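# Six arms hang a marquee roof on four posts

## Task

Lower the marquee roof onto its four posts so that each post's spike passes through one corner ring seated fully at the bottom, with the roof's centre sagging freely between them. Then open the grippers and withdraw the arms; the roof must stay in place without any robot supporting it. Every other object on the table should be left untouched, since anything shifted, leaning or knocked over counts against the result.

## Robot and tools

Robots: six identical i2rt Big YAM arms named arm1 to arm6. Each has six revolute joints, a two-finger gripper and a wrist camera that rides on top of the hand, looking toward the fingertips when joints 1 and 6 are 0 and the hand is level. Reach is about 1.0 m from the joint 1 axis. Approximate feet on the tabletop (scene frame, metres; heading in degrees counter-clockwise from +x): arm1 (+0.29, +0.65, +0.72) heading -102; arm2 (-0.22, +0.65, +0.72) heading -85; arm3 (-0.31, -0.65, +0.72) heading +99; arm4 (+0.24, -0.65, +0.72) heading +83; arm5 (-0.70, -0.07, +0.72) heading +8; arm6 (+0.70, +0.08, +0.72) heading +166. So arm1 and arm2 sit on the +y edge facing -y, arm3 and arm4 on the -y edge facing +y, arm5 on the -x end and arm6 on the +x end. Fixed room cameras: cam_high and cam_low.

Frames: one shared scene frame, origin on the floor, +z up; the table top is near z = 0.72. The hand point is midway between the fingertips; its z axis runs along the fingers and its y axis is the direction the fingers open and close. No line prints foot poses.

execute_actions: argument actions is a list holding zero or one action object. The action is keyed by arm name; each arm entry has a single key joints, a dict of absolute joint targets (not offsets). Allowed keys and ranges: joint1_rad -2.879 to 2.879 (rotation about the foot, positive counter-clockwise seen from above, 0 = along the foot's heading); joint2_rad 0 to 3.141 (shoulder; 0 = upper arm pointing back roughly level, increasing lifts then swings it forward); joint3_rad 0 to 3.019 (elbow; 0 = folded, increasing opens); joint4_rad -1.692 to 1.57 (hand pitch, positive tilts fingers up); joint5_rad -1.57 to 1.57 (hand sideways swing, positive to the arm's right); joint6_rad -2.094 to 2.094 (hand roll, positive clockwise viewed from behind the hand); gripper_m 0 to 0.093, the fingertip gap in metres (grip force roughly 50 to 62 N per pad, weaker on some). Joint values are radians. Completion tolerances: ±0.045, ±0.14, ±0.09, ±0.055, ±0.03, ±0.035 rad for joints 1 to 6 and ±0.003 m for the gripper. All arms in one action start together and may finish at different moments; joints move at different speeds, so the hand can sweep wide between postures. An arm or joint left out of an action may still be driving toward its earlier target. An unknown key or out-of-range number rejects the whole call and nothing moves. Optional cameras: list of camera names (the six armN_cam_wrist, cam_high, cam_low, or all); omitted, null or ["all"] gives every camera, [] gives none. An empty actions list only returns state and images.

Results: each robot's state including joint_positions, then joint_status per commanded joint: off_target (stopped short, may still push), contact_stop or time_out (target dropped, holds where it stopped; a timed-out joint may keep a nearby target and keep pushing, named under on_its_own), not_followed (a self/inter-arm collision check blocked the arm, shown with a "joint command not followed" line and often a cause line; the arm may retry those targets later; the gripper part still runs), limit_stop_at_motor_heat (after a heat fault; resend the target). on_its_own lists uncommanded behaviour; "held at" is the held target, not the actual position. A pictures line names the images in order. MOTOR HOT warns of heating; OVER-TEMPERATURE FAULT means that arm went limp and dropped until cooled. If a result reports a stop, the rest of the calls in that reply are skipped.

wait: seconds from 0 to 10; commands nothing, returns state and images. zoom_image: camera plus region [x0, y0, x1, y1] in pixels of that camera's latest full image, origin top-left, at most 504 by 504. read_manual: optional section "licences"; only licence text. finished_scene: scene = the number of the current scene; ends it permanently and reports success.

Cautions: the arms keep pushing on contact and can push hard; a loaded or pushing joint heats, and heating continues while you are deciding the next call. To relieve a push, send a joint its reported position; a joint carrying weight then sags a bit. Tiny target changes may not move a joint. A hard squeeze between two arms fails the task and ends everything; collisions can still happen because the clearance check may react late and ignores fingers, gripper housings and wrist cameras. Knocking a rigid object off the work area fails the task. Avoid drops, slips, slams and forceful pushes. Occasional outside nudges may shift loose objects. Finish only once the roof rests on all four spikes with every gripper open and clear.

Each tool is called after "Call:" in YAML: its name, and indented under it one key for each argument.

## Session

Call:
execute_actions:
  actions: []

Scene clock: 0.00 s.
arm1.joint_positions: joint1_rad=+0.249 joint2_rad=+0.420 joint3_rad=+0.544 joint4_rad=-1.258 joint5_rad=+0.217 joint6_rad=-0.394 gripper_m=+0.095
arm1.joint_status: not commanded
arm1.hand: x=+0.2582 y=+0.4627 z=+0.9885 quat_wxyz=(-0.035, -0.545, -0.804, +0.234) (m; scene frame)
arm2.joint_positions: joint1_rad=-0.344 joint2_rad=+0.511 joint3_rad=+0.383 joint4_rad=-1.017 joint5_rad=-0.267 joint6_rad=+0.291 gripper_m=+0.094
arm2.joint_status: not commanded
arm2.hand: x=-0.2169 y=+0.4417 z=+0.9020 quat_wxyz=(-0.238, -0.819, -0.521, +0.046) (m; scene frame)
arm3.joint_positions: joint1_rad=+0.086 joint2_rad=+0.351 joint3_rad=+0.652 joint4_rad=-1.415 joint5_rad=+0.310 joint6_rad=+0.494 gripper_m=+0.094
arm3.joint_status: not commanded
arm3.hand: x=-0.3050 y=-0.4850 z=+1.0024 quat_wxyz=(-0.229, +0.578, -0.768, -0.152) (m; scene frame)
arm4.joint_positions: joint1_rad=-0.201 joint2_rad=+0.466 joint3_rad=+0.477 joint4_rad=-1.102 joint5_rad=-0.151 joint6_rad=-0.540 gripper_m=+0.094
arm4.joint_status: not commanded
arm4.hand: x=+0.2754 y=-0.4431 z=+0.9582 quat_wxyz=(-0.199, +0.774, -0.584, -0.146) (m; scene frame)
arm5.joint_positions: joint1_rad=+0.383 joint2_rad=+0.414 joint3_rad=+0.609 joint4_rad=-1.310 joint5_rad=+0.101 joint6_rad=+0.238 gripper_m=+0.095
arm5.joint_status: not commanded
arm5.hand: x=-0.5279 y=+0.0049 z=+0.9704 quat_wxyz=(-0.223, +0.122, -0.966, -0.039) (m; scene frame)
arm6.joint_positions: joint1_rad=-0.308 joint2_rad=+0.489 joint3_rad=+0.443 joint4_rad=-1.048 joint5_rad=-0.305 joint6_rad=-0.208 gripper_m=+0.095
arm6.joint_status: not commanded
arm6.hand: x=+0.4938 y=+0.1452 z=+0.9363 quat_wxyz=(+0.048, +0.953, -0.127, -0.270) (m; scene frame)
pictures: arm1_cam_wrist, arm2_cam_wrist, arm3_cam_wrist, arm4_cam_wrist, arm5_cam_wrist, arm6_cam_wrist, cam_high, cam_low
Images, in order (width x height): arm1_cam_wrist 504x504, arm2_cam_wrist 504x504, arm3_cam_wrist 504x504, arm4_cam_wrist 504x504, arm5_cam_wrist 504x504, arm6_cam_wrist 504x504, cam_high 504x504, cam_low 504x504.

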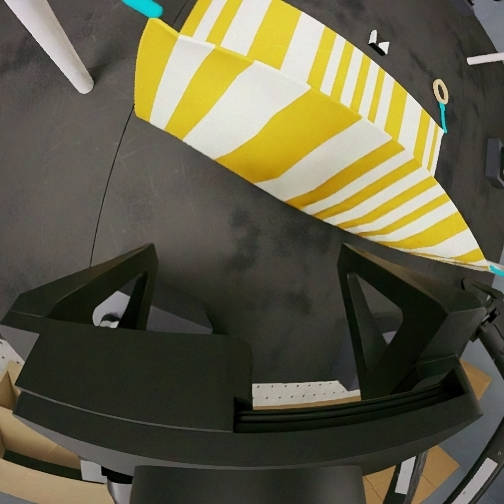

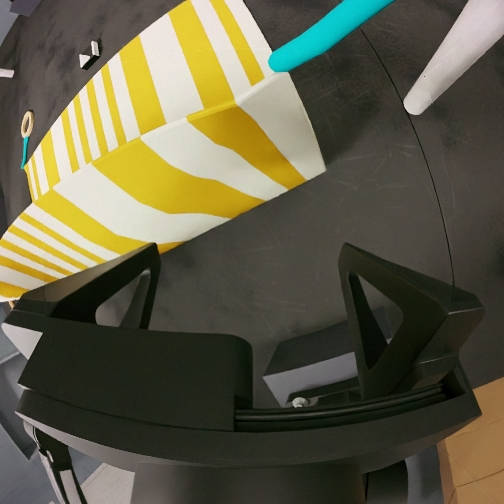

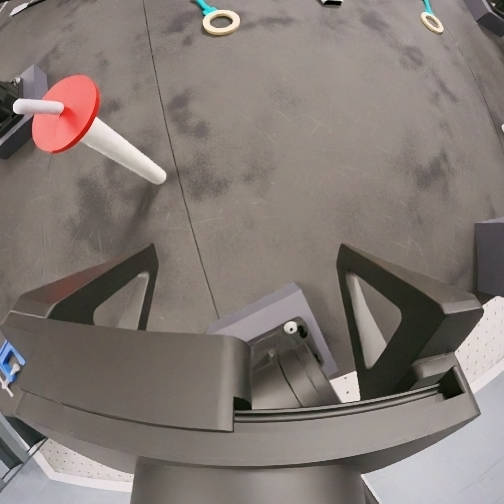

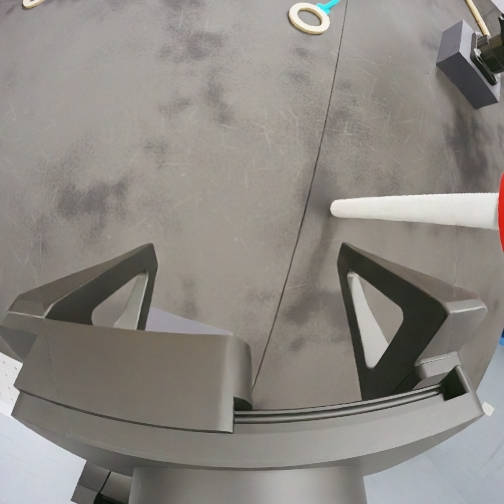

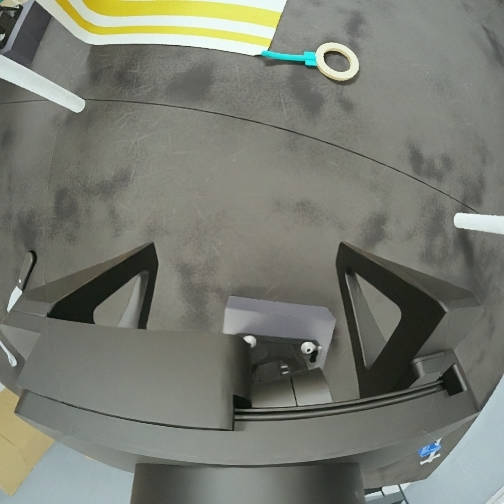

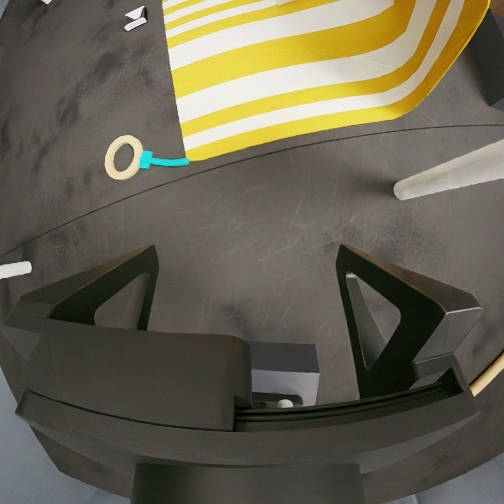

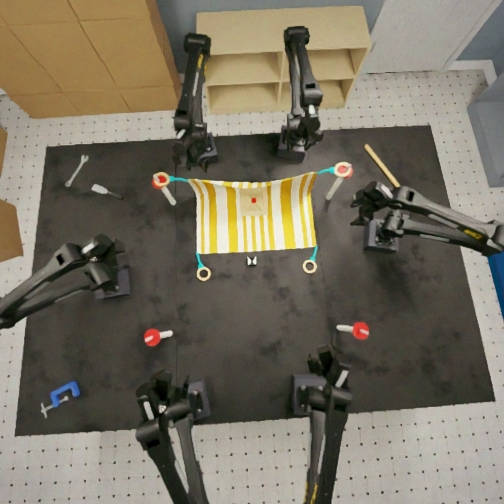

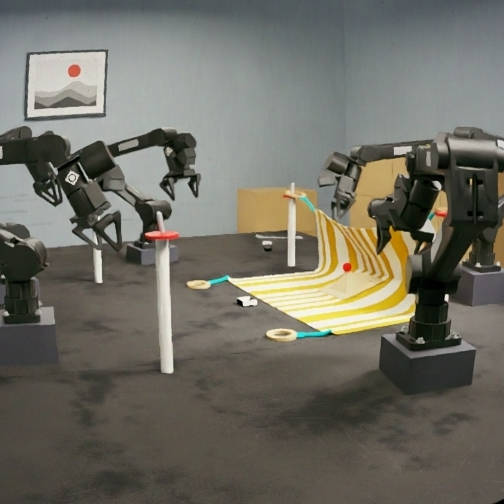

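Call:
zoom_image:
  camera: "cam_high"
  region: [130, 150, 390, 360]

Call:
zoom_image:
  camera: "cam_low"
  region: [130, 170, 470, 390]

Region (130, 150, 390, 360) of cam_high's 504x504 image, scaled by 1.938, with more detail than that image has; it fills the top 407 rows of this view, and the rest is white.

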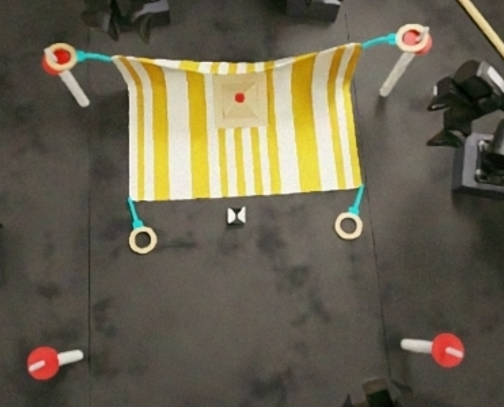

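Region (130, 170, 470, 390) of cam_low's 504x504 image, scaled by 1.482, with more detail than that image has; it fills the top 326 rows of this view, and the rest is white.

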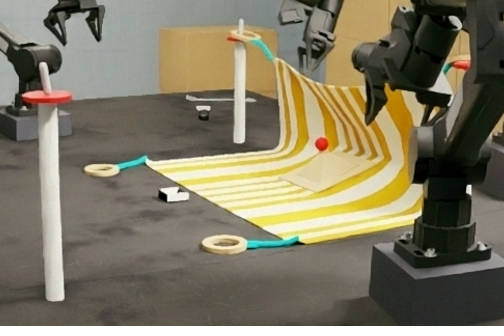

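Call:
execute_actions:
  actions:
    - {"arm5":{"joints":{"joint1_rad":-0.096,"joint2_rad":1.49,"joint3_rad":1.025,"joint4_rad":-1.106,"joint5_rad":0,"joint6_rad":0}},"arm6":{"joints":{"joint1_rad":0.59,"joint2_rad":1.308,"joint3_rad":0.842,"joint4_rad":-1.105,"joint5_rad":0,"joint6_rad":0}},"arm3":{"joints":{"joint1_rad":-0.6}},"arm4":{"joints":{"joint1_rad":0.6}}}
  cameras: ["arm5_cam_wrist","arm6_cam_wrist","cam_high","cam_low"]

Scene clock: 17.17 s.
arm1.joint_positions: joint1_rad=+0.249 joint2_rad=+0.420 joint3_rad=+0.544 joint4_rad=-1.258 joint5_rad=+0.217 joint6_rad=-0.394 gripper_m=+0.095
arm1.joint_status: not commanded
arm1.hand: x=+0.2582 y=+0.4627 z=+0.9885 quat_wxyz=(-0.035, -0.545, -0.804, +0.234) (m; scene frame)
arm2.joint_positions: joint1_rad=-0.344 joint2_rad=+0.511 joint3_rad=+0.383 joint4_rad=-1.017 joint5_rad=-0.267 joint6_rad=+0.291 gripper_m=+0.094
arm2.joint_status: not commanded
arm2.hand: x=-0.2169 y=+0.4417 z=+0.9020 quat_wxyz=(-0.238, -0.819, -0.521, +0.046) (m; scene frame)
arm3.joint_positions: joint1_rad=-0.589 joint2_rad=+0.351 joint3_rad=+0.652 joint4_rad=-1.415 joint5_rad=+0.310 joint6_rad=+0.494 gripper_m=+0.094
arm3.joint_status: all done
arm3.hand: x=-0.2015 y=-0.5254 z=+1.0023 quat_wxyz=(-0.265, +0.290, -0.917, -0.070) (m; scene frame)
arm4.joint_positions: joint1_rad=+0.595 joint2_rad=+0.466 joint3_rad=+0.477 joint4_rad=-1.102 joint5_rad=-0.151 joint6_rad=-0.540 gripper_m=+0.094
arm4.joint_status: all done
arm4.hand: x=+0.1162 y=-0.4782 z=+0.9556 quat_wxyz=(-0.122, +0.940, -0.239, -0.209) (m; scene frame)
arm5.joint_positions: joint1_rad=-0.097 joint2_rad=+1.497 joint3_rad=+1.002 joint4_rad=-1.115 joint5_rad=+0.002 joint6_rad=+0.013 gripper_m=+0.095
arm5.joint_status: all done
arm5.hand: x=-0.3112 y=-0.0582 z=+0.8547 quat_wxyz=(+0.025, +0.010, -1.000, +0.000) (m; scene frame)
arm6.joint_positions: joint1_rad=+0.585 joint2_rad=+1.314 joint3_rad=+0.820 joint4_rad=-1.100 joint5_rad=-0.004 joint6_rad=-0.014 gripper_m=+0.095
arm6.joint_status: all done
arm6.hand: x=+0.3966 y=-0.0292 z=+0.8829 quat_wxyz=(-0.003, +0.984, +0.178, +0.014) (m; scene frame)
pictures: arm5_cam_wrist, arm6_cam_wrist, cam_high, cam_low
Images, in order (width x height): arm5_cam_wrist 504x504, arm6_cam_wrist 504x504, cam_high 504x504, cam_low 504x504.

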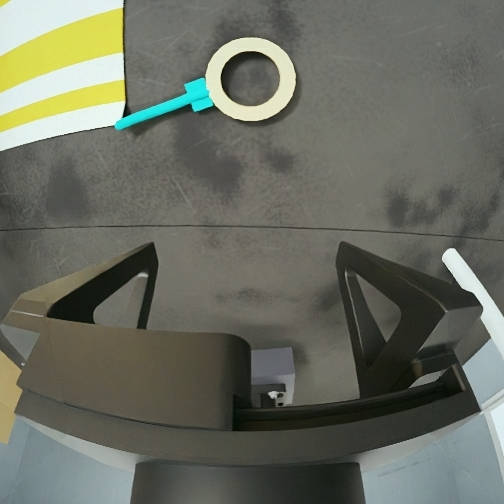

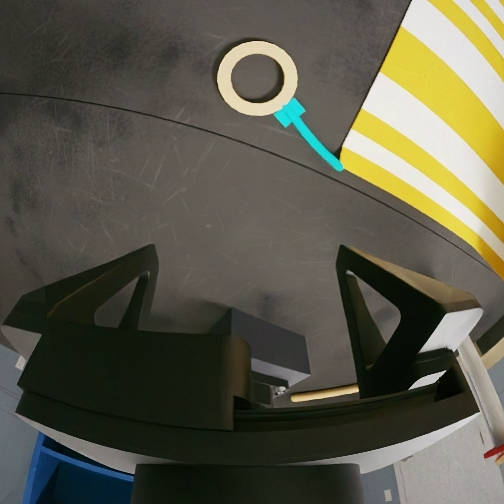

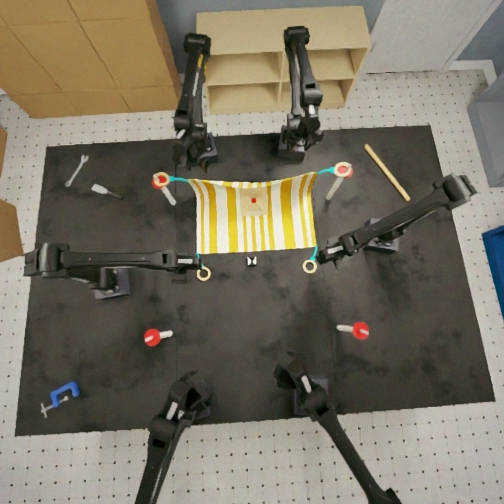

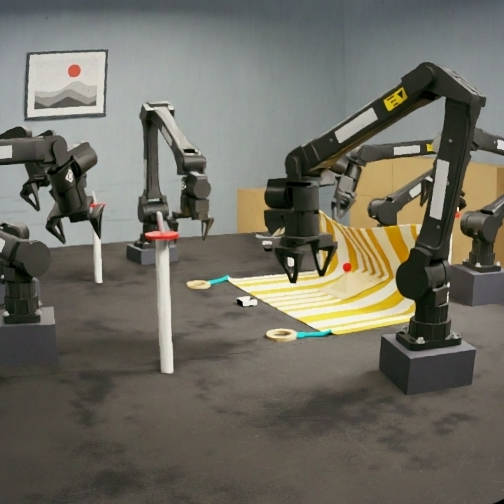

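Call:
execute_actions:
  actions:
    - {"arm5":{"joints":{"joint1_rad":-0.01,"joint2_rad":1.747,"joint3_rad":1.125,"joint4_rad":-0.95,"joint6_rad":1.22,"gripper_m":0.06}},"arm6":{"joints":{"joint1_rad":0.51,"joint2_rad":1.65,"joint3_rad":0.888,"joint4_rad":-0.81,"joint6_rad":-0.8,"gripper_m":0.06}}}
  cameras: ["arm5_cam_wrist","arm6_cam_wrist","cam_low"]

Scene clock: 24.90 s.
arm1.joint_positions: joint1_rad=+0.249 joint2_rad=+0.420 joint3_rad=+0.544 joint4_rad=-1.258 joint5_rad=+0.217 joint6_rad=-0.394 gripper_m=+0.095
arm1.joint_status: not commanded
arm1.hand: x=+0.2582 y=+0.4627 z=+0.9885 quat_wxyz=(-0.035, -0.545, -0.804, +0.234) (m; scene frame)
arm2.joint_positions: joint1_rad=-0.344 joint2_rad=+0.511 joint3_rad=+0.383 joint4_rad=-1.017 joint5_rad=-0.267 joint6_rad=+0.291 gripper_m=+0.094
arm2.joint_status: not commanded
arm2.hand: x=-0.2169 y=+0.4417 z=+0.9020 quat_wxyz=(-0.238, -0.819, -0.521, +0.046) (m; scene frame)
arm3.joint_positions: joint1_rad=-0.589 joint2_rad=+0.351 joint3_rad=+0.652 joint4_rad=-1.415 joint5_rad=+0.310 joint6_rad=+0.494 gripper_m=+0.094
arm3.joint_status: not commanded
arm3.hand: x=-0.2015 y=-0.5254 z=+1.0023 quat_wxyz=(-0.265, +0.290, -0.917, -0.070) (m; scene frame)
arm4.joint_positions: joint1_rad=+0.595 joint2_rad=+0.466 joint3_rad=+0.477 joint4_rad=-1.102 joint5_rad=-0.151 joint6_rad=-0.540 gripper_m=+0.094
arm4.joint_status: not commanded
arm4.hand: x=+0.1162 y=-0.4782 z=+0.9556 quat_wxyz=(-0.122, +0.940, -0.239, -0.209) (m; scene frame)
arm5.joint_positions: joint1_rad=-0.003 joint2_rad=+1.765 joint3_rad=+1.096 joint4_rad=-0.964 joint5_rad=+0.002 joint6_rad=+1.206 gripper_m=+0.060
arm5.joint_status: all done
arm5.hand: x=-0.2576 y=-0.0141 z=+0.7750 quat_wxyz=(+0.029, -0.513, -0.857, +0.022) (m; scene frame)
arm6.joint_positions: joint1_rad=+0.513 joint2_rad=+1.665 joint3_rad=+0.856 joint4_rad=-0.823 joint5_rad=-0.003 joint6_rad=-0.786 gripper_m=+0.060
arm6.joint_status: all done
arm6.hand: x=+0.3399 y=-0.0202 z=+0.7749 quat_wxyz=(+0.007, +0.863, +0.504, +0.032) (m; scene frame)
pictures: arm5_cam_wrist, arm6_cam_wrist, cam_low
Images, in order (width x height): arm5_cam_wrist 504x504, arm6_cam_wrist 504x504, cam_low 504x504.

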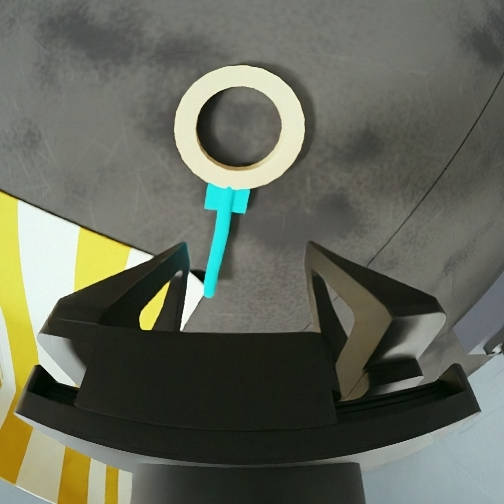

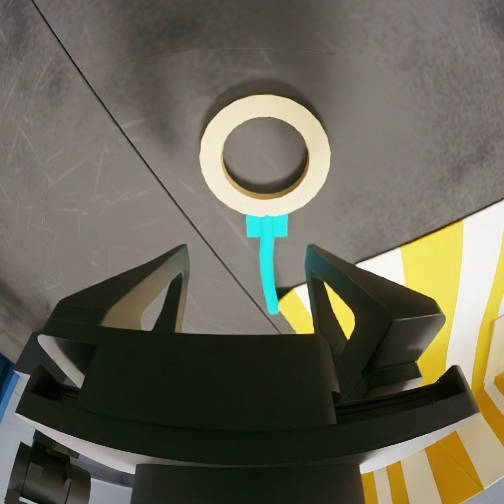

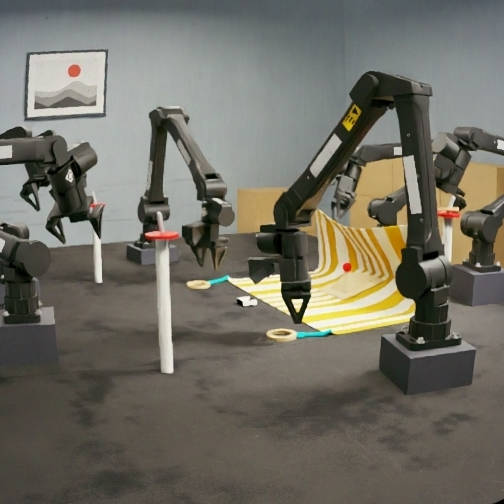

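Call:
execute_actions:
  actions:
    - {"arm5":{"joints":{"joint1_rad":-0.012,"joint2_rad":1.823,"joint3_rad":1.087,"joint4_rad":-0.776}},"arm6":{"joints":{"joint1_rad":0.473,"joint2_rad":1.722,"joint3_rad":0.818,"joint4_rad":-0.608}}}
  cameras: ["arm5_cam_wrist","arm6_cam_wrist","cam_low"]

Scene clock: 30.87 s.
arm1.joint_positions: joint1_rad=+0.249 joint2_rad=+0.420 joint3_rad=+0.544 joint4_rad=-1.258 joint5_rad=+0.217 joint6_rad=-0.394 gripper_m=+0.095
arm1.joint_status: not commanded
arm1.hand: x=+0.2582 y=+0.4627 z=+0.9885 quat_wxyz=(-0.035, -0.545, -0.804, +0.234) (m; scene frame)
arm2.joint_positions: joint1_rad=-0.344 joint2_rad=+0.511 joint3_rad=+0.383 joint4_rad=-1.017 joint5_rad=-0.267 joint6_rad=+0.291 gripper_m=+0.094
arm2.joint_status: not commanded
arm2.hand: x=-0.2169 y=+0.4417 z=+0.9020 quat_wxyz=(-0.238, -0.819, -0.521, +0.046) (m; scene frame)
arm3.joint_positions: joint1_rad=-0.589 joint2_rad=+0.351 joint3_rad=+0.652 joint4_rad=-1.415 joint5_rad=+0.310 joint6_rad=+0.494 gripper_m=+0.094
arm3.joint_status: not commanded
arm3.hand: x=-0.2015 y=-0.5254 z=+1.0023 quat_wxyz=(-0.265, +0.290, -0.917, -0.070) (m; scene frame)
arm4.joint_positions: joint1_rad=+0.595 joint2_rad=+0.466 joint3_rad=+0.477 joint4_rad=-1.102 joint5_rad=-0.151 joint6_rad=-0.540 gripper_m=+0.094
arm4.joint_status: not commanded
arm4.hand: x=+0.1162 y=-0.4782 z=+0.9556 quat_wxyz=(-0.122, +0.940, -0.239, -0.209) (m; scene frame)
arm5.joint_positions: joint1_rad=-0.004 joint2_rad=+1.829 joint3_rad=+1.096 joint4_rad=-0.793 joint5_rad=+0.002 joint6_rad=+1.207 gripper_m=+0.060
arm5.joint_status: all done
arm5.hand: x=-0.2252 y=-0.0104 z=+0.7460 quat_wxyz=(-0.012, -0.515, -0.857, -0.011) (m; scene frame)
arm6.joint_positions: joint1_rad=+0.480 joint2_rad=+1.729 joint3_rad=+0.807 joint4_rad=-0.622 joint5_rad=-0.003 joint6_rad=-0.787 gripper_m=+0.060
arm6.joint_status: all done
arm6.hand: x=+0.3252 y=-0.0108 z=+0.7392 quat_wxyz=(-0.004, +0.871, +0.490, -0.010) (m; scene frame)
pictures: arm5_cam_wrist, arm6_cam_wrist, cam_low
Images, in order (width x height): arm5_cam_wrist 504x504, arm6_cam_wrist 504x504, cam_low 504x504.

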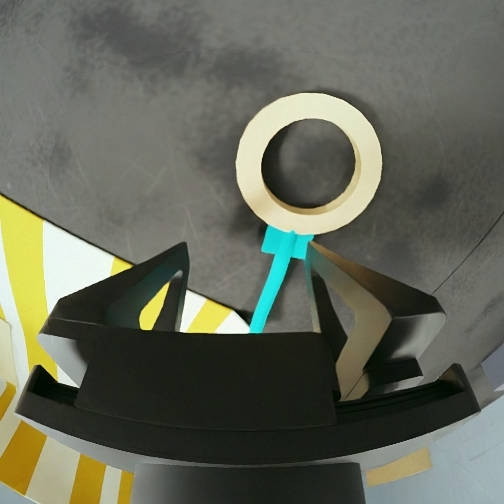

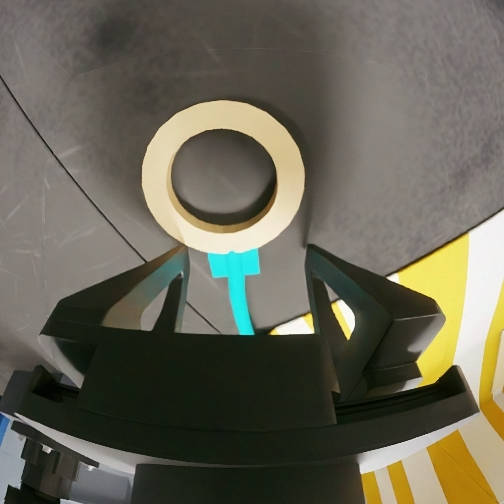

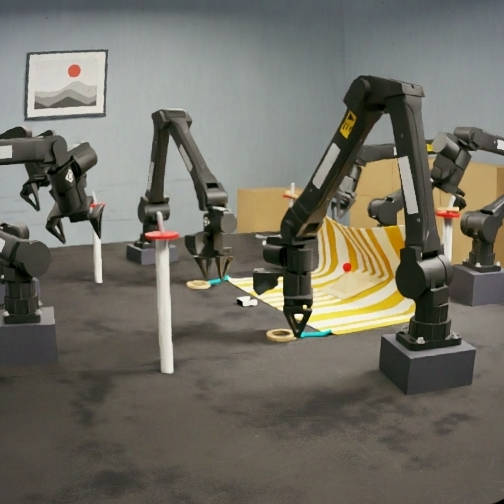

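Call:
execute_actions:
  actions:
    - {"arm5":{"joints":{"joint3_rad":1.05,"joint4_rad":-0.84}},"arm6":{"joints":{"joint1_rad":0.46,"joint4_rad":-0.685}}}
  cameras: []

Call:
execute_actions:
  actions:
    - {"arm5":{"joints":{"joint3_rad":1.03,"joint4_rad":-0.79}},"arm6":{"joints":{"joint2_rad":1.75,"joint4_rad":-0.65}}}
  cameras: ["arm5_cam_wrist","arm6_cam_wrist"]

Scene clock: 34.13 s.
arm1.joint_positions: joint1_rad=+0.249 joint2_rad=+0.420 joint3_rad=+0.544 joint4_rad=-1.258 joint5_rad=+0.217 joint6_rad=-0.394 gripper_m=+0.095
arm1.joint_status: not commanded
arm1.hand: x=+0.2582 y=+0.4627 z=+0.9885 quat_wxyz=(-0.035, -0.545, -0.804, +0.234) (m; scene frame)
arm2.joint_positions: joint1_rad=-0.344 joint2_rad=+0.511 joint3_rad=+0.383 joint4_rad=-1.017 joint5_rad=-0.267 joint6_rad=+0.291 gripper_m=+0.094
arm2.joint_status: not commanded
arm2.hand: x=-0.2169 y=+0.4417 z=+0.9020 quat_wxyz=(-0.238, -0.819, -0.521, +0.046) (m; scene frame)
arm3.joint_positions: joint1_rad=-0.589 joint2_rad=+0.351 joint3_rad=+0.652 joint4_rad=-1.415 joint5_rad=+0.310 joint6_rad=+0.494 gripper_m=+0.094
arm3.joint_status: not commanded
arm3.hand: x=-0.2015 y=-0.5254 z=+1.0023 quat_wxyz=(-0.265, +0.290, -0.917, -0.070) (m; scene frame)
arm4.joint_positions: joint1_rad=+0.595 joint2_rad=+0.466 joint3_rad=+0.477 joint4_rad=-1.102 joint5_rad=-0.151 joint6_rad=-0.540 gripper_m=+0.094
arm4.joint_status: not commanded
arm4.hand: x=+0.1162 y=-0.4782 z=+0.9556 quat_wxyz=(-0.122, +0.940, -0.239, -0.209) (m; scene frame)
arm5.joint_positions: joint1_rad=-0.004 joint2_rad=+1.829 joint3_rad=+1.052 joint4_rad=-0.826 joint5_rad=+0.002 joint6_rad=+1.208 gripper_m=+0.060
arm5.joint_status: all done
arm5.hand: x=-0.2552 y=-0.0141 z=+0.7342 quat_wxyz=(+0.018, -0.515, -0.857, +0.012) (m; scene frame)
arm6.joint_positions: joint1_rad=+0.472 joint2_rad=+1.729 joint3_rad=+0.807 joint4_rad=-0.673 joint5_rad=-0.003 joint6_rad=-0.787 gripper_m=+0.060
arm6.joint_status: all done
arm6.hand: x=+0.3369 y=-0.0047 z=+0.7392 quat_wxyz=(+0.003, +0.873, +0.487, +0.014) (m; scene frame)
pictures: none
No camera images: the call's "cameras" was empty. Leave "cameras" out to get every camera's image.

Scene clock: 34.80 s.
arm1.joint_positions: joint1_rad=+0.249 joint2_rad=+0.420 joint3_rad=+0.544 joint4_rad=-1.258 joint5_rad=+0.217 joint6_rad=-0.394 gripper_m=+0.095
arm1.joint_status: not commanded
arm1.hand: x=+0.2582 y=+0.4627 z=+0.9885 quat_wxyz=(-0.035, -0.545, -0.804, +0.234) (m; scene frame)
arm2.joint_positions: joint1_rad=-0.344 joint2_rad=+0.511 joint3_rad=+0.383 joint4_rad=-1.017 joint5_rad=-0.267 joint6_rad=+0.291 gripper_m=+0.094
arm2.joint_status: not commanded
arm2.hand: x=-0.2169 y=+0.4417 z=+0.9020 quat_wxyz=(-0.238, -0.819, -0.521, +0.046) (m; scene frame)
arm3.joint_positions: joint1_rad=-0.589 joint2_rad=+0.351 joint3_rad=+0.652 joint4_rad=-1.415 joint5_rad=+0.310 joint6_rad=+0.494 gripper_m=+0.094
arm3.joint_status: not commanded
arm3.hand: x=-0.2015 y=-0.5254 z=+1.0023 quat_wxyz=(-0.265, +0.290, -0.917, -0.070) (m; scene frame)
arm4.joint_positions: joint1_rad=+0.595 joint2_rad=+0.466 joint3_rad=+0.477 joint4_rad=-1.102 joint5_rad=-0.151 joint6_rad=-0.540 gripper_m=+0.094
arm4.joint_status: not commanded
arm4.hand: x=+0.1162 y=-0.4782 z=+0.9556 quat_wxyz=(-0.122, +0.940, -0.239, -0.209) (m; scene frame)
arm5.joint_positions: joint1_rad=-0.004 joint2_rad=+1.829 joint3_rad=+1.036 joint4_rad=-0.806 joint5_rad=+0.002 joint6_rad=+1.208 gripper_m=+0.060
arm5.joint_status: all done
arm5.hand: x=-0.2587 y=-0.0145 z=+0.7298 quat_wxyz=(+0.016, -0.515, -0.857, +0.011) (m; scene frame)
arm6.joint_positions: joint1_rad=+0.472 joint2_rad=+1.743 joint3_rad=+0.807 joint4_rad=-0.663 joint5_rad=-0.003 joint6_rad=-0.787 gripper_m=+0.060
arm6.joint_status: all done
arm6.hand: x=+0.3370 y=-0.0046 z=+0.7342 quat_wxyz=(+0.003, +0.873, +0.487, +0.016) (m; scene frame)
pictures: arm5_cam_wrist, arm6_cam_wrist
Images, in order (width x height): arm5_cam_wrist 504x504, arm6_cam_wrist 504x504.

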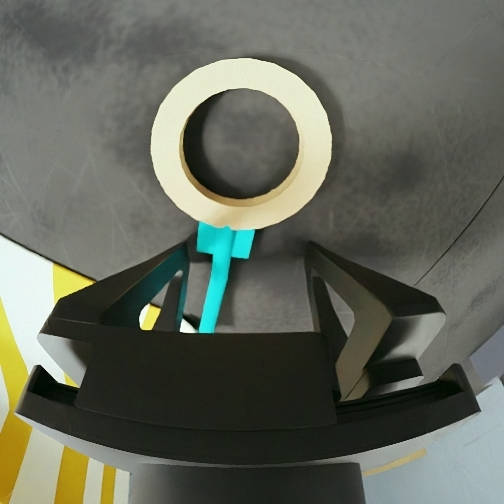

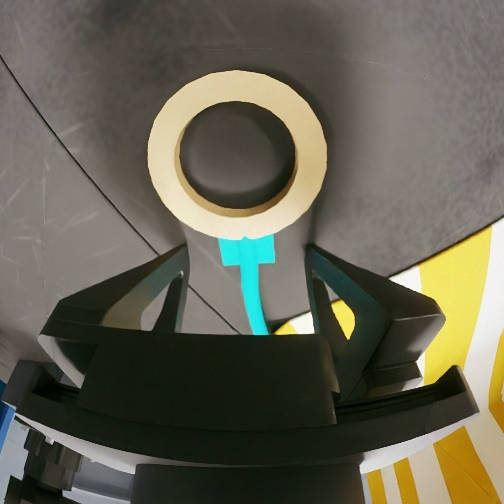

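Call:
execute_actions:
  actions:
    - {"arm5":{"joints":{"joint2_rad":1.85,"joint4_rad":-0.75,"joint6_rad":1.3}},"arm6":{"joints":{"joint2_rad":1.775,"joint4_rad":-0.63}}}
  cameras: []

Call:
execute_actions:
  actions:
    - {"arm5":{"joints":{"gripper_m":0.01}},"arm6":{"joints":{"gripper_m":0.01}}}
  cameras: ["arm5_cam_wrist","arm6_cam_wrist"]

Scene clock: 38.00 s.
arm1.joint_positions: joint1_rad=+0.249 joint2_rad=+0.420 joint3_rad=+0.544 joint4_rad=-1.258 joint5_rad=+0.217 joint6_rad=-0.394 gripper_m=+0.095
arm1.joint_status: not commanded
arm1.hand: x=+0.2582 y=+0.4627 z=+0.9885 quat_wxyz=(-0.035, -0.545, -0.804, +0.234) (m; scene frame)
arm2.joint_positions: joint1_rad=-0.344 joint2_rad=+0.511 joint3_rad=+0.383 joint4_rad=-1.017 joint5_rad=-0.267 joint6_rad=+0.291 gripper_m=+0.094
arm2.joint_status: not commanded
arm2.hand: x=-0.2169 y=+0.4417 z=+0.9020 quat_wxyz=(-0.238, -0.819, -0.521, +0.046) (m; scene frame)
arm3.joint_positions: joint1_rad=-0.589 joint2_rad=+0.351 joint3_rad=+0.652 joint4_rad=-1.415 joint5_rad=+0.310 joint6_rad=+0.494 gripper_m=+0.094
arm3.joint_status: not commanded
arm3.hand: x=-0.2015 y=-0.5254 z=+1.0023 quat_wxyz=(-0.265, +0.290, -0.917, -0.070) (m; scene frame)
arm4.joint_positions: joint1_rad=+0.595 joint2_rad=+0.466 joint3_rad=+0.477 joint4_rad=-1.102 joint5_rad=-0.151 joint6_rad=-0.540 gripper_m=+0.094
arm4.joint_status: not commanded
arm4.hand: x=+0.1162 y=-0.4782 z=+0.9556 quat_wxyz=(-0.122, +0.940, -0.239, -0.209) (m; scene frame)
arm5.joint_positions: joint1_rad=-0.004 joint2_rad=+1.832 joint3_rad=+1.036 joint4_rad=-0.770 joint5_rad=+0.001 joint6_rad=+1.285 gripper_m=+0.060
arm5.joint_status: all done
arm5.hand: x=-0.2504 y=-0.0134 z=+0.7282 quat_wxyz=(+0.003, -0.547, -0.837, +0.001) (m; scene frame)
arm6.joint_positions: joint1_rad=+0.472 joint2_rad=+1.743 joint3_rad=+0.807 joint4_rad=-0.661 joint5_rad=-0.003 joint6_rad=-0.787 gripper_m=+0.060
arm6.joint_status: all done
arm6.hand: x=+0.3367 y=-0.0047 z=+0.7339 quat_wxyz=(+0.003, +0.873, +0.487, +0.016) (m; scene frame)
pictures: none
No camera images: the call's "cameras" was empty. Leave "cameras" out to get every camera's image.

Scene clock: 38.60 s.
arm1.joint_positions: joint1_rad=+0.249 joint2_rad=+0.420 joint3_rad=+0.544 joint4_rad=-1.258 joint5_rad=+0.217 joint6_rad=-0.394 gripper_m=+0.095
arm1.joint_status: not commanded
arm1.hand: x=+0.2582 y=+0.4627 z=+0.9885 quat_wxyz=(-0.035, -0.545, -0.804, +0.234) (m; scene frame)
arm2.joint_positions: joint1_rad=-0.344 joint2_rad=+0.511 joint3_rad=+0.383 joint4_rad=-1.017 joint5_rad=-0.267 joint6_rad=+0.291 gripper_m=+0.094
arm2.joint_status: not commanded
arm2.hand: x=-0.2169 y=+0.4417 z=+0.9020 quat_wxyz=(-0.238, -0.819, -0.521, +0.046) (m; scene frame)
arm3.joint_positions: joint1_rad=-0.589 joint2_rad=+0.351 joint3_rad=+0.652 joint4_rad=-1.415 joint5_rad=+0.310 joint6_rad=+0.494 gripper_m=+0.094
arm3.joint_status: not commanded
arm3.hand: x=-0.2015 y=-0.5254 z=+1.0023 quat_wxyz=(-0.265, +0.290, -0.917, -0.070) (m; scene frame)
arm4.joint_positions: joint1_rad=+0.595 joint2_rad=+0.466 joint3_rad=+0.477 joint4_rad=-1.102 joint5_rad=-0.151 joint6_rad=-0.540 gripper_m=+0.094
arm4.joint_status: not commanded
arm4.hand: x=+0.1162 y=-0.4782 z=+0.9556 quat_wxyz=(-0.122, +0.940, -0.239, -0.209) (m; scene frame)
arm5.joint_positions: joint1_rad=-0.004 joint2_rad=+1.833 joint3_rad=+1.036 joint4_rad=-0.767 joint5_rad=+0.001 joint6_rad=+1.287 gripper_m=+0.020
arm5.joint_status: gripper_m off_target (ended at +0.020, target +0.010)
arm5.hand: x=-0.2498 y=-0.0135 z=+0.7280 quat_wxyz=(+0.002, -0.549, -0.836, +0.000) (m; scene frame)
arm6.joint_positions: joint1_rad=+0.465 joint2_rad=+1.747 joint3_rad=+0.808 joint4_rad=-0.637 joint5_rad=+0.004 joint6_rad=-0.787 gripper_m=+0.021
arm6.joint_status: gripper_m off_target (ended at +0.021, target +0.010)
arm6.hand: x=+0.3301 y=-0.0023 z=+0.7327 quat_wxyz=(-0.003, +0.875, +0.484, +0.006) (m; scene frame)
pictures: arm5_cam_wrist, arm6_cam_wrist
Images, in order (width x height): arm5_cam_wrist 504x504, arm6_cam_wrist 504x504.

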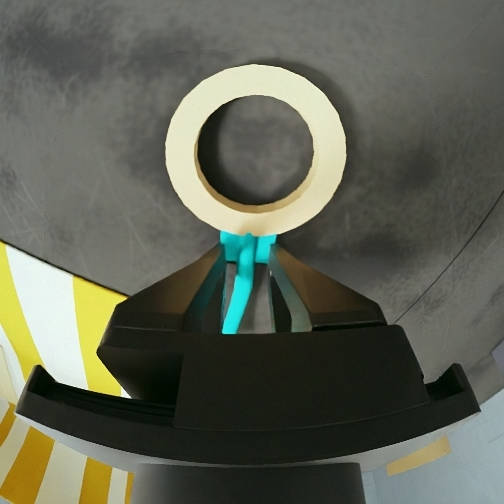

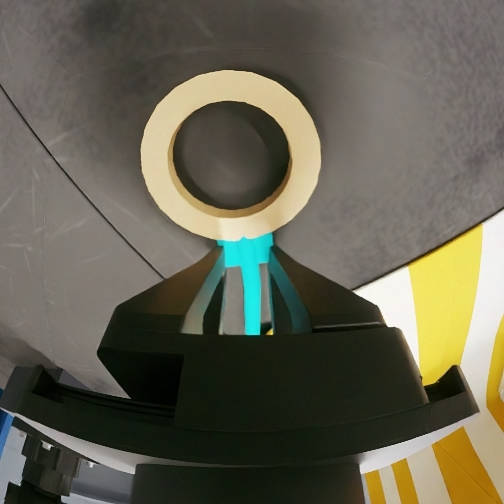

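Call:
execute_actions:
  actions:
    - {"arm5":{"joints":{"joint2_rad":1.441,"joint3_rad":1.58,"joint4_rad":-1.68,"gripper_m":0.01}},"arm6":{"joints":{"joint2_rad":1.332,"joint3_rad":1.395,"joint4_rad":-1.6,"gripper_m":0.01}}}
  cameras: ["arm5_cam_wrist","arm6_cam_wrist","cam_low","cam_high"]

Scene clock: 43.20 s.
arm1.joint_positions: joint1_rad=+0.249 joint2_rad=+0.420 joint3_rad=+0.544 joint4_rad=-1.258 joint5_rad=+0.217 joint6_rad=-0.394 gripper_m=+0.095
arm1.joint_status: not commanded
arm1.hand: x=+0.2582 y=+0.4627 z=+0.9885 quat_wxyz=(-0.035, -0.545, -0.804, +0.234) (m; scene frame)
arm2.joint_positions: joint1_rad=-0.344 joint2_rad=+0.511 joint3_rad=+0.383 joint4_rad=-1.017 joint5_rad=-0.267 joint6_rad=+0.291 gripper_m=+0.094
arm2.joint_status: not commanded
arm2.hand: x=-0.2169 y=+0.4417 z=+0.9020 quat_wxyz=(-0.238, -0.819, -0.521, +0.046) (m; scene frame)
arm3.joint_positions: joint1_rad=-0.589 joint2_rad=+0.351 joint3_rad=+0.652 joint4_rad=-1.415 joint5_rad=+0.310 joint6_rad=+0.494 gripper_m=+0.094
arm3.joint_status: not commanded
arm3.hand: x=-0.2015 y=-0.5254 z=+1.0023 quat_wxyz=(-0.265, +0.290, -0.917, -0.070) (m; scene frame)
arm4.joint_positions: joint1_rad=+0.595 joint2_rad=+0.466 joint3_rad=+0.477 joint4_rad=-1.102 joint5_rad=-0.151 joint6_rad=-0.540 gripper_m=+0.094
arm4.joint_status: not commanded
arm4.hand: x=+0.1162 y=-0.4782 z=+0.9556 quat_wxyz=(-0.122, +0.940, -0.239, -0.209) (m; scene frame)
arm5.joint_positions: joint1_rad=-0.004 joint2_rad=+1.461 joint3_rad=+1.558 joint4_rad=-1.663 joint5_rad=+0.001 joint6_rad=+1.288 gripper_m=+0.020
arm5.joint_status: gripper_m off_target (ended at +0.020, target +0.010); the others done
arm5.hand: x=-0.2707 y=-0.0174 z=+1.0743 quat_wxyz=(+0.003, -0.549, -0.836, +0.001) (m; scene frame)
arm6.joint_positions: joint1_rad=+0.465 joint2_rad=+1.340 joint3_rad=+1.375 joint4_rad=-1.588 joint5_rad=+0.003 joint6_rad=-0.788 gripper_m=+0.021
arm6.joint_status: gripper_m off_target (ended at +0.021, target +0.010); the others done
arm6.hand: x=+0.3210 y=-0.0065 z=+1.0778 quat_wxyz=(-0.006, +0.875, +0.484, -0.005) (m; scene frame)
pictures: arm5_cam_wrist, arm6_cam_wrist, cam_high, cam_low
Images, in order (width x height): arm5_cam_wrist 504x504, arm6_cam_wrist 504x504, cam_high 504x504, cam_low 504x504.

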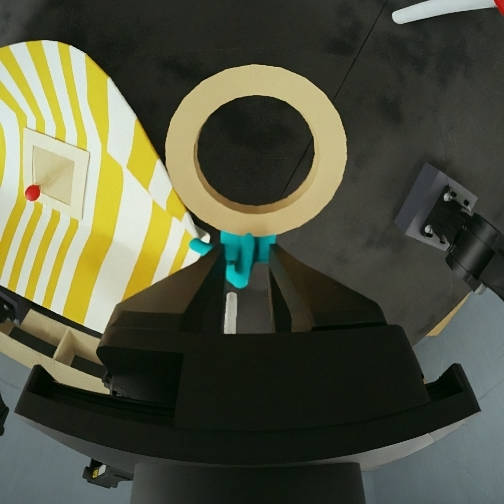

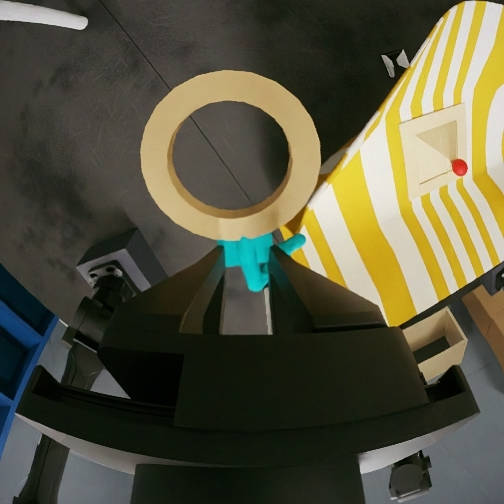

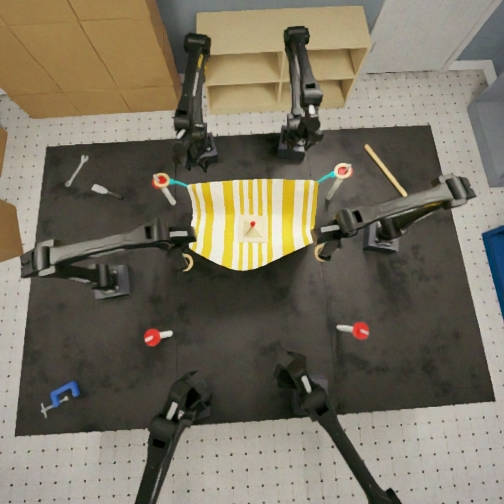

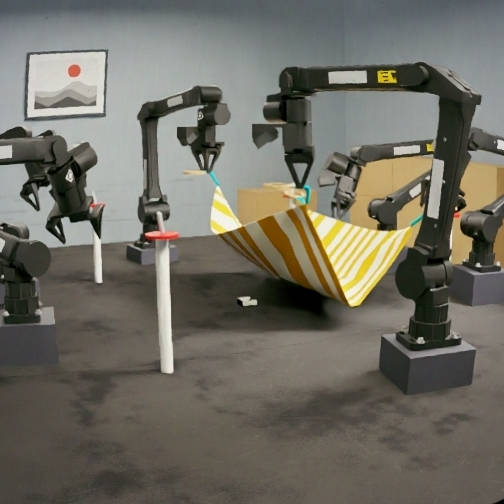

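Call:
execute_actions:
  actions:
    - {"arm5":{"joints":{"joint1_rad":-0.78,"joint6_rad":1.9,"gripper_m":0.01}},"arm6":{"joints":{"joint1_rad":1.17,"joint6_rad":-1.6,"joint2_rad":1.6,"joint3_rad":1.7,"joint4_rad":-1.64,"gripper_m":0.01}}}
  cameras: ["arm5_cam_wrist","arm6_cam_wrist","cam_low","cam_high"]

Scene clock: 47.97 s.
arm1.joint_positions: joint1_rad=+0.249 joint2_rad=+0.420 joint3_rad=+0.544 joint4_rad=-1.258 joint5_rad=+0.217 joint6_rad=-0.394 gripper_m=+0.095
arm1.joint_status: not commanded
arm1.hand: x=+0.2582 y=+0.4627 z=+0.9885 quat_wxyz=(-0.035, -0.545, -0.804, +0.234) (m; scene frame)
arm2.joint_positions: joint1_rad=-0.344 joint2_rad=+0.511 joint3_rad=+0.383 joint4_rad=-1.017 joint5_rad=-0.267 joint6_rad=+0.291 gripper_m=+0.094
arm2.joint_status: not commanded
arm2.hand: x=-0.2169 y=+0.4417 z=+0.9020 quat_wxyz=(-0.238, -0.819, -0.521, +0.046) (m; scene frame)
arm3.joint_positions: joint1_rad=-0.589 joint2_rad=+0.351 joint3_rad=+0.652 joint4_rad=-1.415 joint5_rad=+0.310 joint6_rad=+0.494 gripper_m=+0.094
arm3.joint_status: not commanded
arm3.hand: x=-0.2015 y=-0.5254 z=+1.0023 quat_wxyz=(-0.265, +0.290, -0.917, -0.070) (m; scene frame)
arm4.joint_positions: joint1_rad=+0.595 joint2_rad=+0.466 joint3_rad=+0.477 joint4_rad=-1.102 joint5_rad=-0.151 joint6_rad=-0.540 gripper_m=+0.094
arm4.joint_status: not commanded
arm4.hand: x=+0.1162 y=-0.4782 z=+0.9556 quat_wxyz=(-0.122, +0.940, -0.239, -0.209) (m; scene frame)
arm5.joint_positions: joint1_rad=-0.770 joint2_rad=+1.461 joint3_rad=+1.558 joint4_rad=-1.663 joint5_rad=-0.012 joint6_rad=+1.886 gripper_m=+0.020
arm5.joint_status: gripper_m off_target (ended at +0.020, target +0.010); the others done
arm5.hand: x=-0.3513 y=-0.3256 z=+1.0745 quat_wxyz=(+0.004, -0.953, -0.303, -0.001) (m; scene frame)
arm6.joint_positions: joint1_rad=+1.169 joint2_rad=+1.628 joint3_rad=+1.641 joint4_rad=-1.633 joint5_rad=+0.007 joint6_rad=-1.586 gripper_m=+0.021
arm6.joint_status: gripper_m off_target (ended at +0.021, target +0.010); the others done
arm6.hand: x=+0.4090 y=-0.3055 z=+1.0583 quat_wxyz=(+0.005, +0.309, +0.951, +0.028) (m; scene frame)
pictures: arm5_cam_wrist, arm6_cam_wrist, cam_high, cam_low
Images, in order (width x height): arm5_cam_wrist 504x504, arm6_cam_wrist 504x504, cam_high 504x504, cam_low 504x504.

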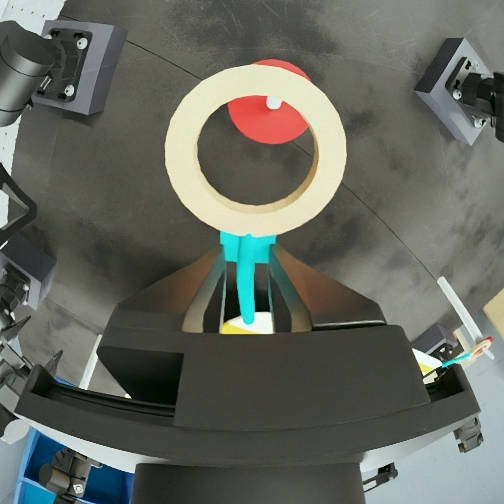

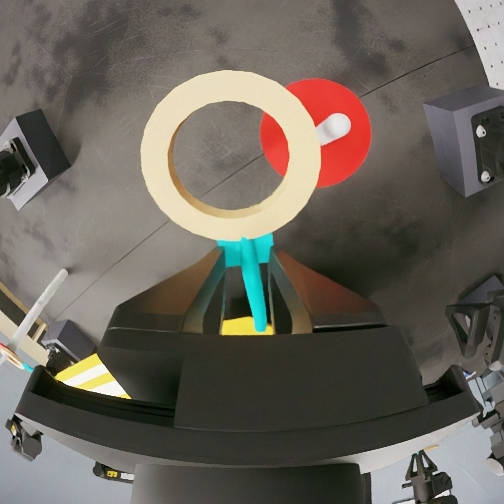

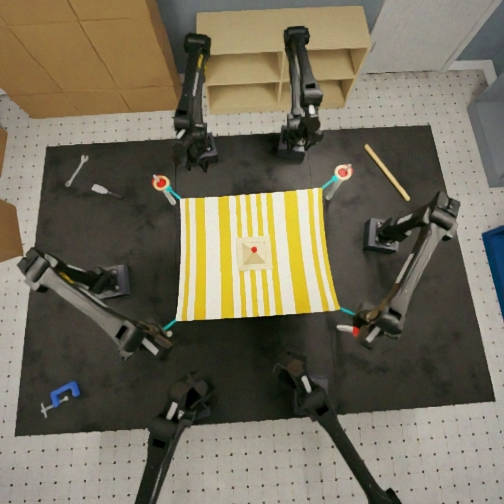

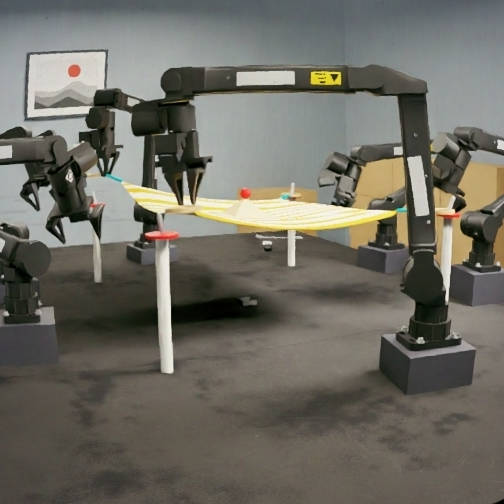

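Call:
execute_actions:
  actions:
    - {"arm5":{"joints":{"joint1_rad":-0.84,"joint2_rad":1.385,"joint3_rad":1.45,"joint4_rad":-1.6,"gripper_m":0.01}},"arm6":{"joints":{"joint1_rad":1.19,"joint2_rad":1.70,"joint3_rad":1.84,"gripper_m":0.01}}}
  cameras: ["arm5_cam_wrist","arm6_cam_wrist","cam_low"]

Scene clock: 52.43 s.
arm1.joint_positions: joint1_rad=+0.249 joint2_rad=+0.420 joint3_rad=+0.544 joint4_rad=-1.258 joint5_rad=+0.217 joint6_rad=-0.394 gripper_m=+0.095
arm1.joint_status: not commanded
arm1.hand: x=+0.2582 y=+0.4627 z=+0.9885 quat_wxyz=(-0.035, -0.545, -0.804, +0.234) (m; scene frame)
arm2.joint_positions: joint1_rad=-0.344 joint2_rad=+0.511 joint3_rad=+0.383 joint4_rad=-1.017 joint5_rad=-0.267 joint6_rad=+0.291 gripper_m=+0.094
arm2.joint_status: not commanded
arm2.hand: x=-0.2169 y=+0.4417 z=+0.9020 quat_wxyz=(-0.238, -0.819, -0.521, +0.046) (m; scene frame)
arm3.joint_positions: joint1_rad=-0.589 joint2_rad=+0.351 joint3_rad=+0.652 joint4_rad=-1.415 joint5_rad=+0.310 joint6_rad=+0.494 gripper_m=+0.094
arm3.joint_status: not commanded
arm3.hand: x=-0.2015 y=-0.5254 z=+1.0023 quat_wxyz=(-0.265, +0.290, -0.917, -0.070) (m; scene frame)
arm4.joint_positions: joint1_rad=+0.595 joint2_rad=+0.466 joint3_rad=+0.477 joint4_rad=-1.102 joint5_rad=-0.151 joint6_rad=-0.540 gripper_m=+0.094
arm4.joint_status: not commanded
arm4.hand: x=+0.1162 y=-0.4782 z=+0.9556 quat_wxyz=(-0.122, +0.940, -0.239, -0.209) (m; scene frame)
arm5.joint_positions: joint1_rad=-0.820 joint2_rad=+1.393 joint3_rad=+1.455 joint4_rad=-1.609 joint5_rad=-0.018 joint6_rad=+1.887 gripper_m=+0.020
arm5.joint_status: gripper_m off_target (ended at +0.020, target +0.010); the others done
arm5.hand: x=-0.3796 y=-0.3288 z=+1.0623 quat_wxyz=(-0.002, -0.960, -0.279, -0.009) (m; scene frame)
arm6.joint_positions: joint1_rad=+1.169 joint2_rad=+1.701 joint3_rad=+1.781 joint4_rad=-1.633 joint5_rad=+0.008 joint6_rad=-1.586 gripper_m=+0.021
arm6.joint_status: gripper_m off_target (ended at +0.021, target +0.010); the others done
arm6.hand: x=+0.3834 y=-0.3392 z=+1.0752 quat_wxyz=(-0.006, +0.309, +0.951, -0.003) (m; scene frame)
pictures: arm5_cam_wrist, arm6_cam_wrist, cam_low
Images, in order (width x height): arm5_cam_wrist 504x504, arm6_cam_wrist 504x504, cam_low 504x504.

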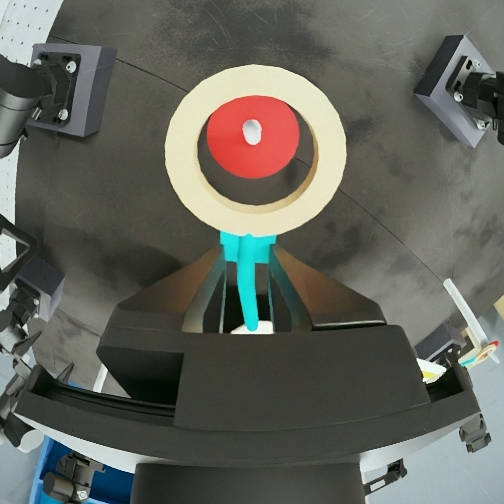

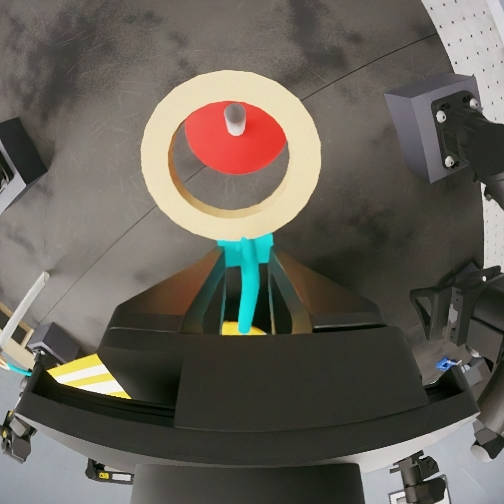

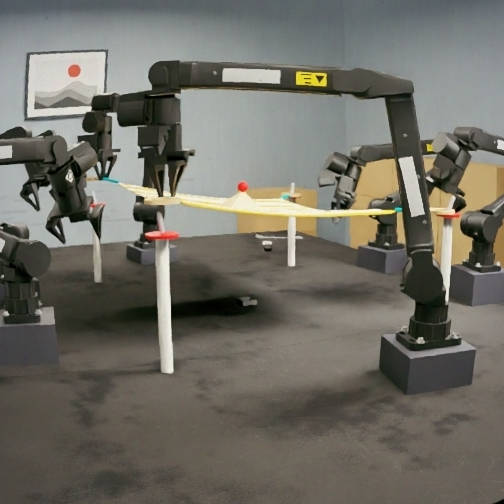

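Nadir is where the spike looks end-on (arm5 good). Advance arm6 slightly and lower both.

Call:
execute_actions:
  actions:
    - {"arm5":{"joints":{"joint1_rad":-0.85,"joint3_rad":1.33,"joint4_rad":-1.49,"gripper_m":0.01}},"arm6":{"joints":{"joint1_rad":1.215,"joint3_rad":1.64,"joint4_rad":-1.5,"gripper_m":0.01}}}
  cameras: ["arm5_cam_wrist","arm6_cam_wrist","cam_low"]

Scene clock: 55.23 s.
arm1.joint_positions: joint1_rad=+0.249 joint2_rad=+0.420 joint3_rad=+0.544 joint4_rad=-1.258 joint5_rad=+0.217 joint6_rad=-0.394 gripper_m=+0.095
arm1.joint_status: not commanded
arm1.hand: x=+0.2582 y=+0.4627 z=+0.9885 quat_wxyz=(-0.035, -0.545, -0.804, +0.234) (m; scene frame)
arm2.joint_positions: joint1_rad=-0.344 joint2_rad=+0.511 joint3_rad=+0.383 joint4_rad=-1.017 joint5_rad=-0.267 joint6_rad=+0.291 gripper_m=+0.094
arm2.joint_status: not commanded
arm2.hand: x=-0.2169 y=+0.4417 z=+0.9020 quat_wxyz=(-0.238, -0.819, -0.521, +0.046) (m; scene frame)
arm3.joint_positions: joint1_rad=-0.589 joint2_rad=+0.351 joint3_rad=+0.652 joint4_rad=-1.415 joint5_rad=+0.310 joint6_rad=+0.494 gripper_m=+0.094
arm3.joint_status: not commanded
arm3.hand: x=-0.2015 y=-0.5254 z=+1.0023 quat_wxyz=(-0.265, +0.290, -0.917, -0.070) (m; scene frame)
arm4.joint_positions: joint1_rad=+0.595 joint2_rad=+0.466 joint3_rad=+0.477 joint4_rad=-1.102 joint5_rad=-0.151 joint6_rad=-0.540 gripper_m=+0.094
arm4.joint_status: not commanded
arm4.hand: x=+0.1162 y=-0.4782 z=+0.9556 quat_wxyz=(-0.122, +0.940, -0.239, -0.209) (m; scene frame)
arm5.joint_positions: joint1_rad=-0.820 joint2_rad=+1.394 joint3_rad=+1.333 joint4_rad=-1.497 joint5_rad=-0.019 joint6_rad=+1.887 gripper_m=+0.020
arm5.joint_status: gripper_m off_target (ended at +0.020, target +0.010); the others done
arm5.hand: x=-0.3819 y=-0.3271 z=+1.0152 quat_wxyz=(+0.003, -0.960, -0.279, -0.006) (m; scene frame)
arm6.joint_positions: joint1_rad=+1.184 joint2_rad=+1.705 joint3_rad=+1.627 joint4_rad=-1.515 joint5_rad=+0.012 joint6_rad=-1.587 gripper_m=+0.021
arm6.joint_status: gripper_m off_target (ended at +0.021, target +0.010); the others done
arm6.hand: x=+0.3941 y=-0.3365 z=+1.0151 quat_wxyz=(-0.002, +0.302, +0.953, +0.016) (m; scene frame)
pictures: arm5_cam_wrist, arm6_cam_wrist, cam_low
Images, in order (width x height): arm5_cam_wrist 504x504, arm6_cam_wrist 504x504, cam_low 504x504.

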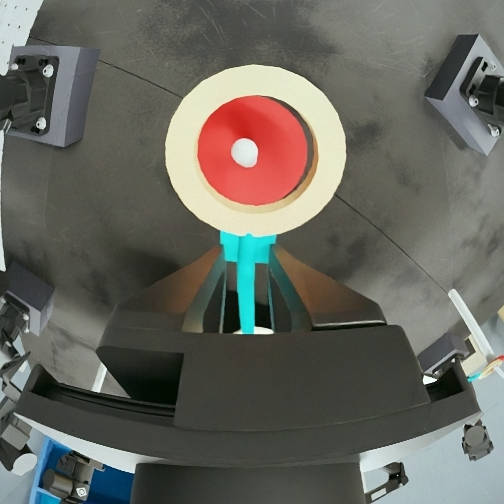

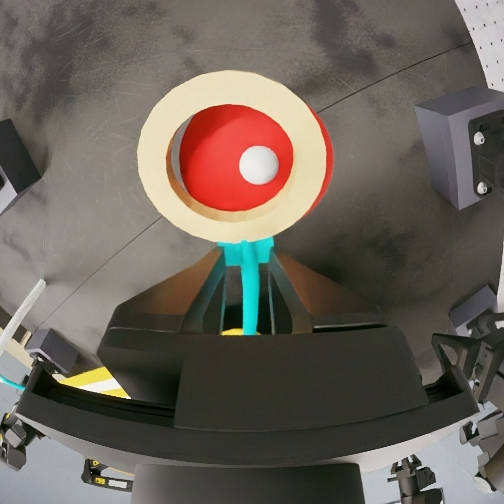

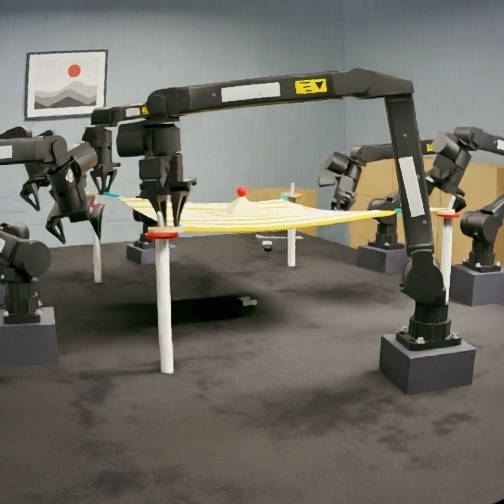

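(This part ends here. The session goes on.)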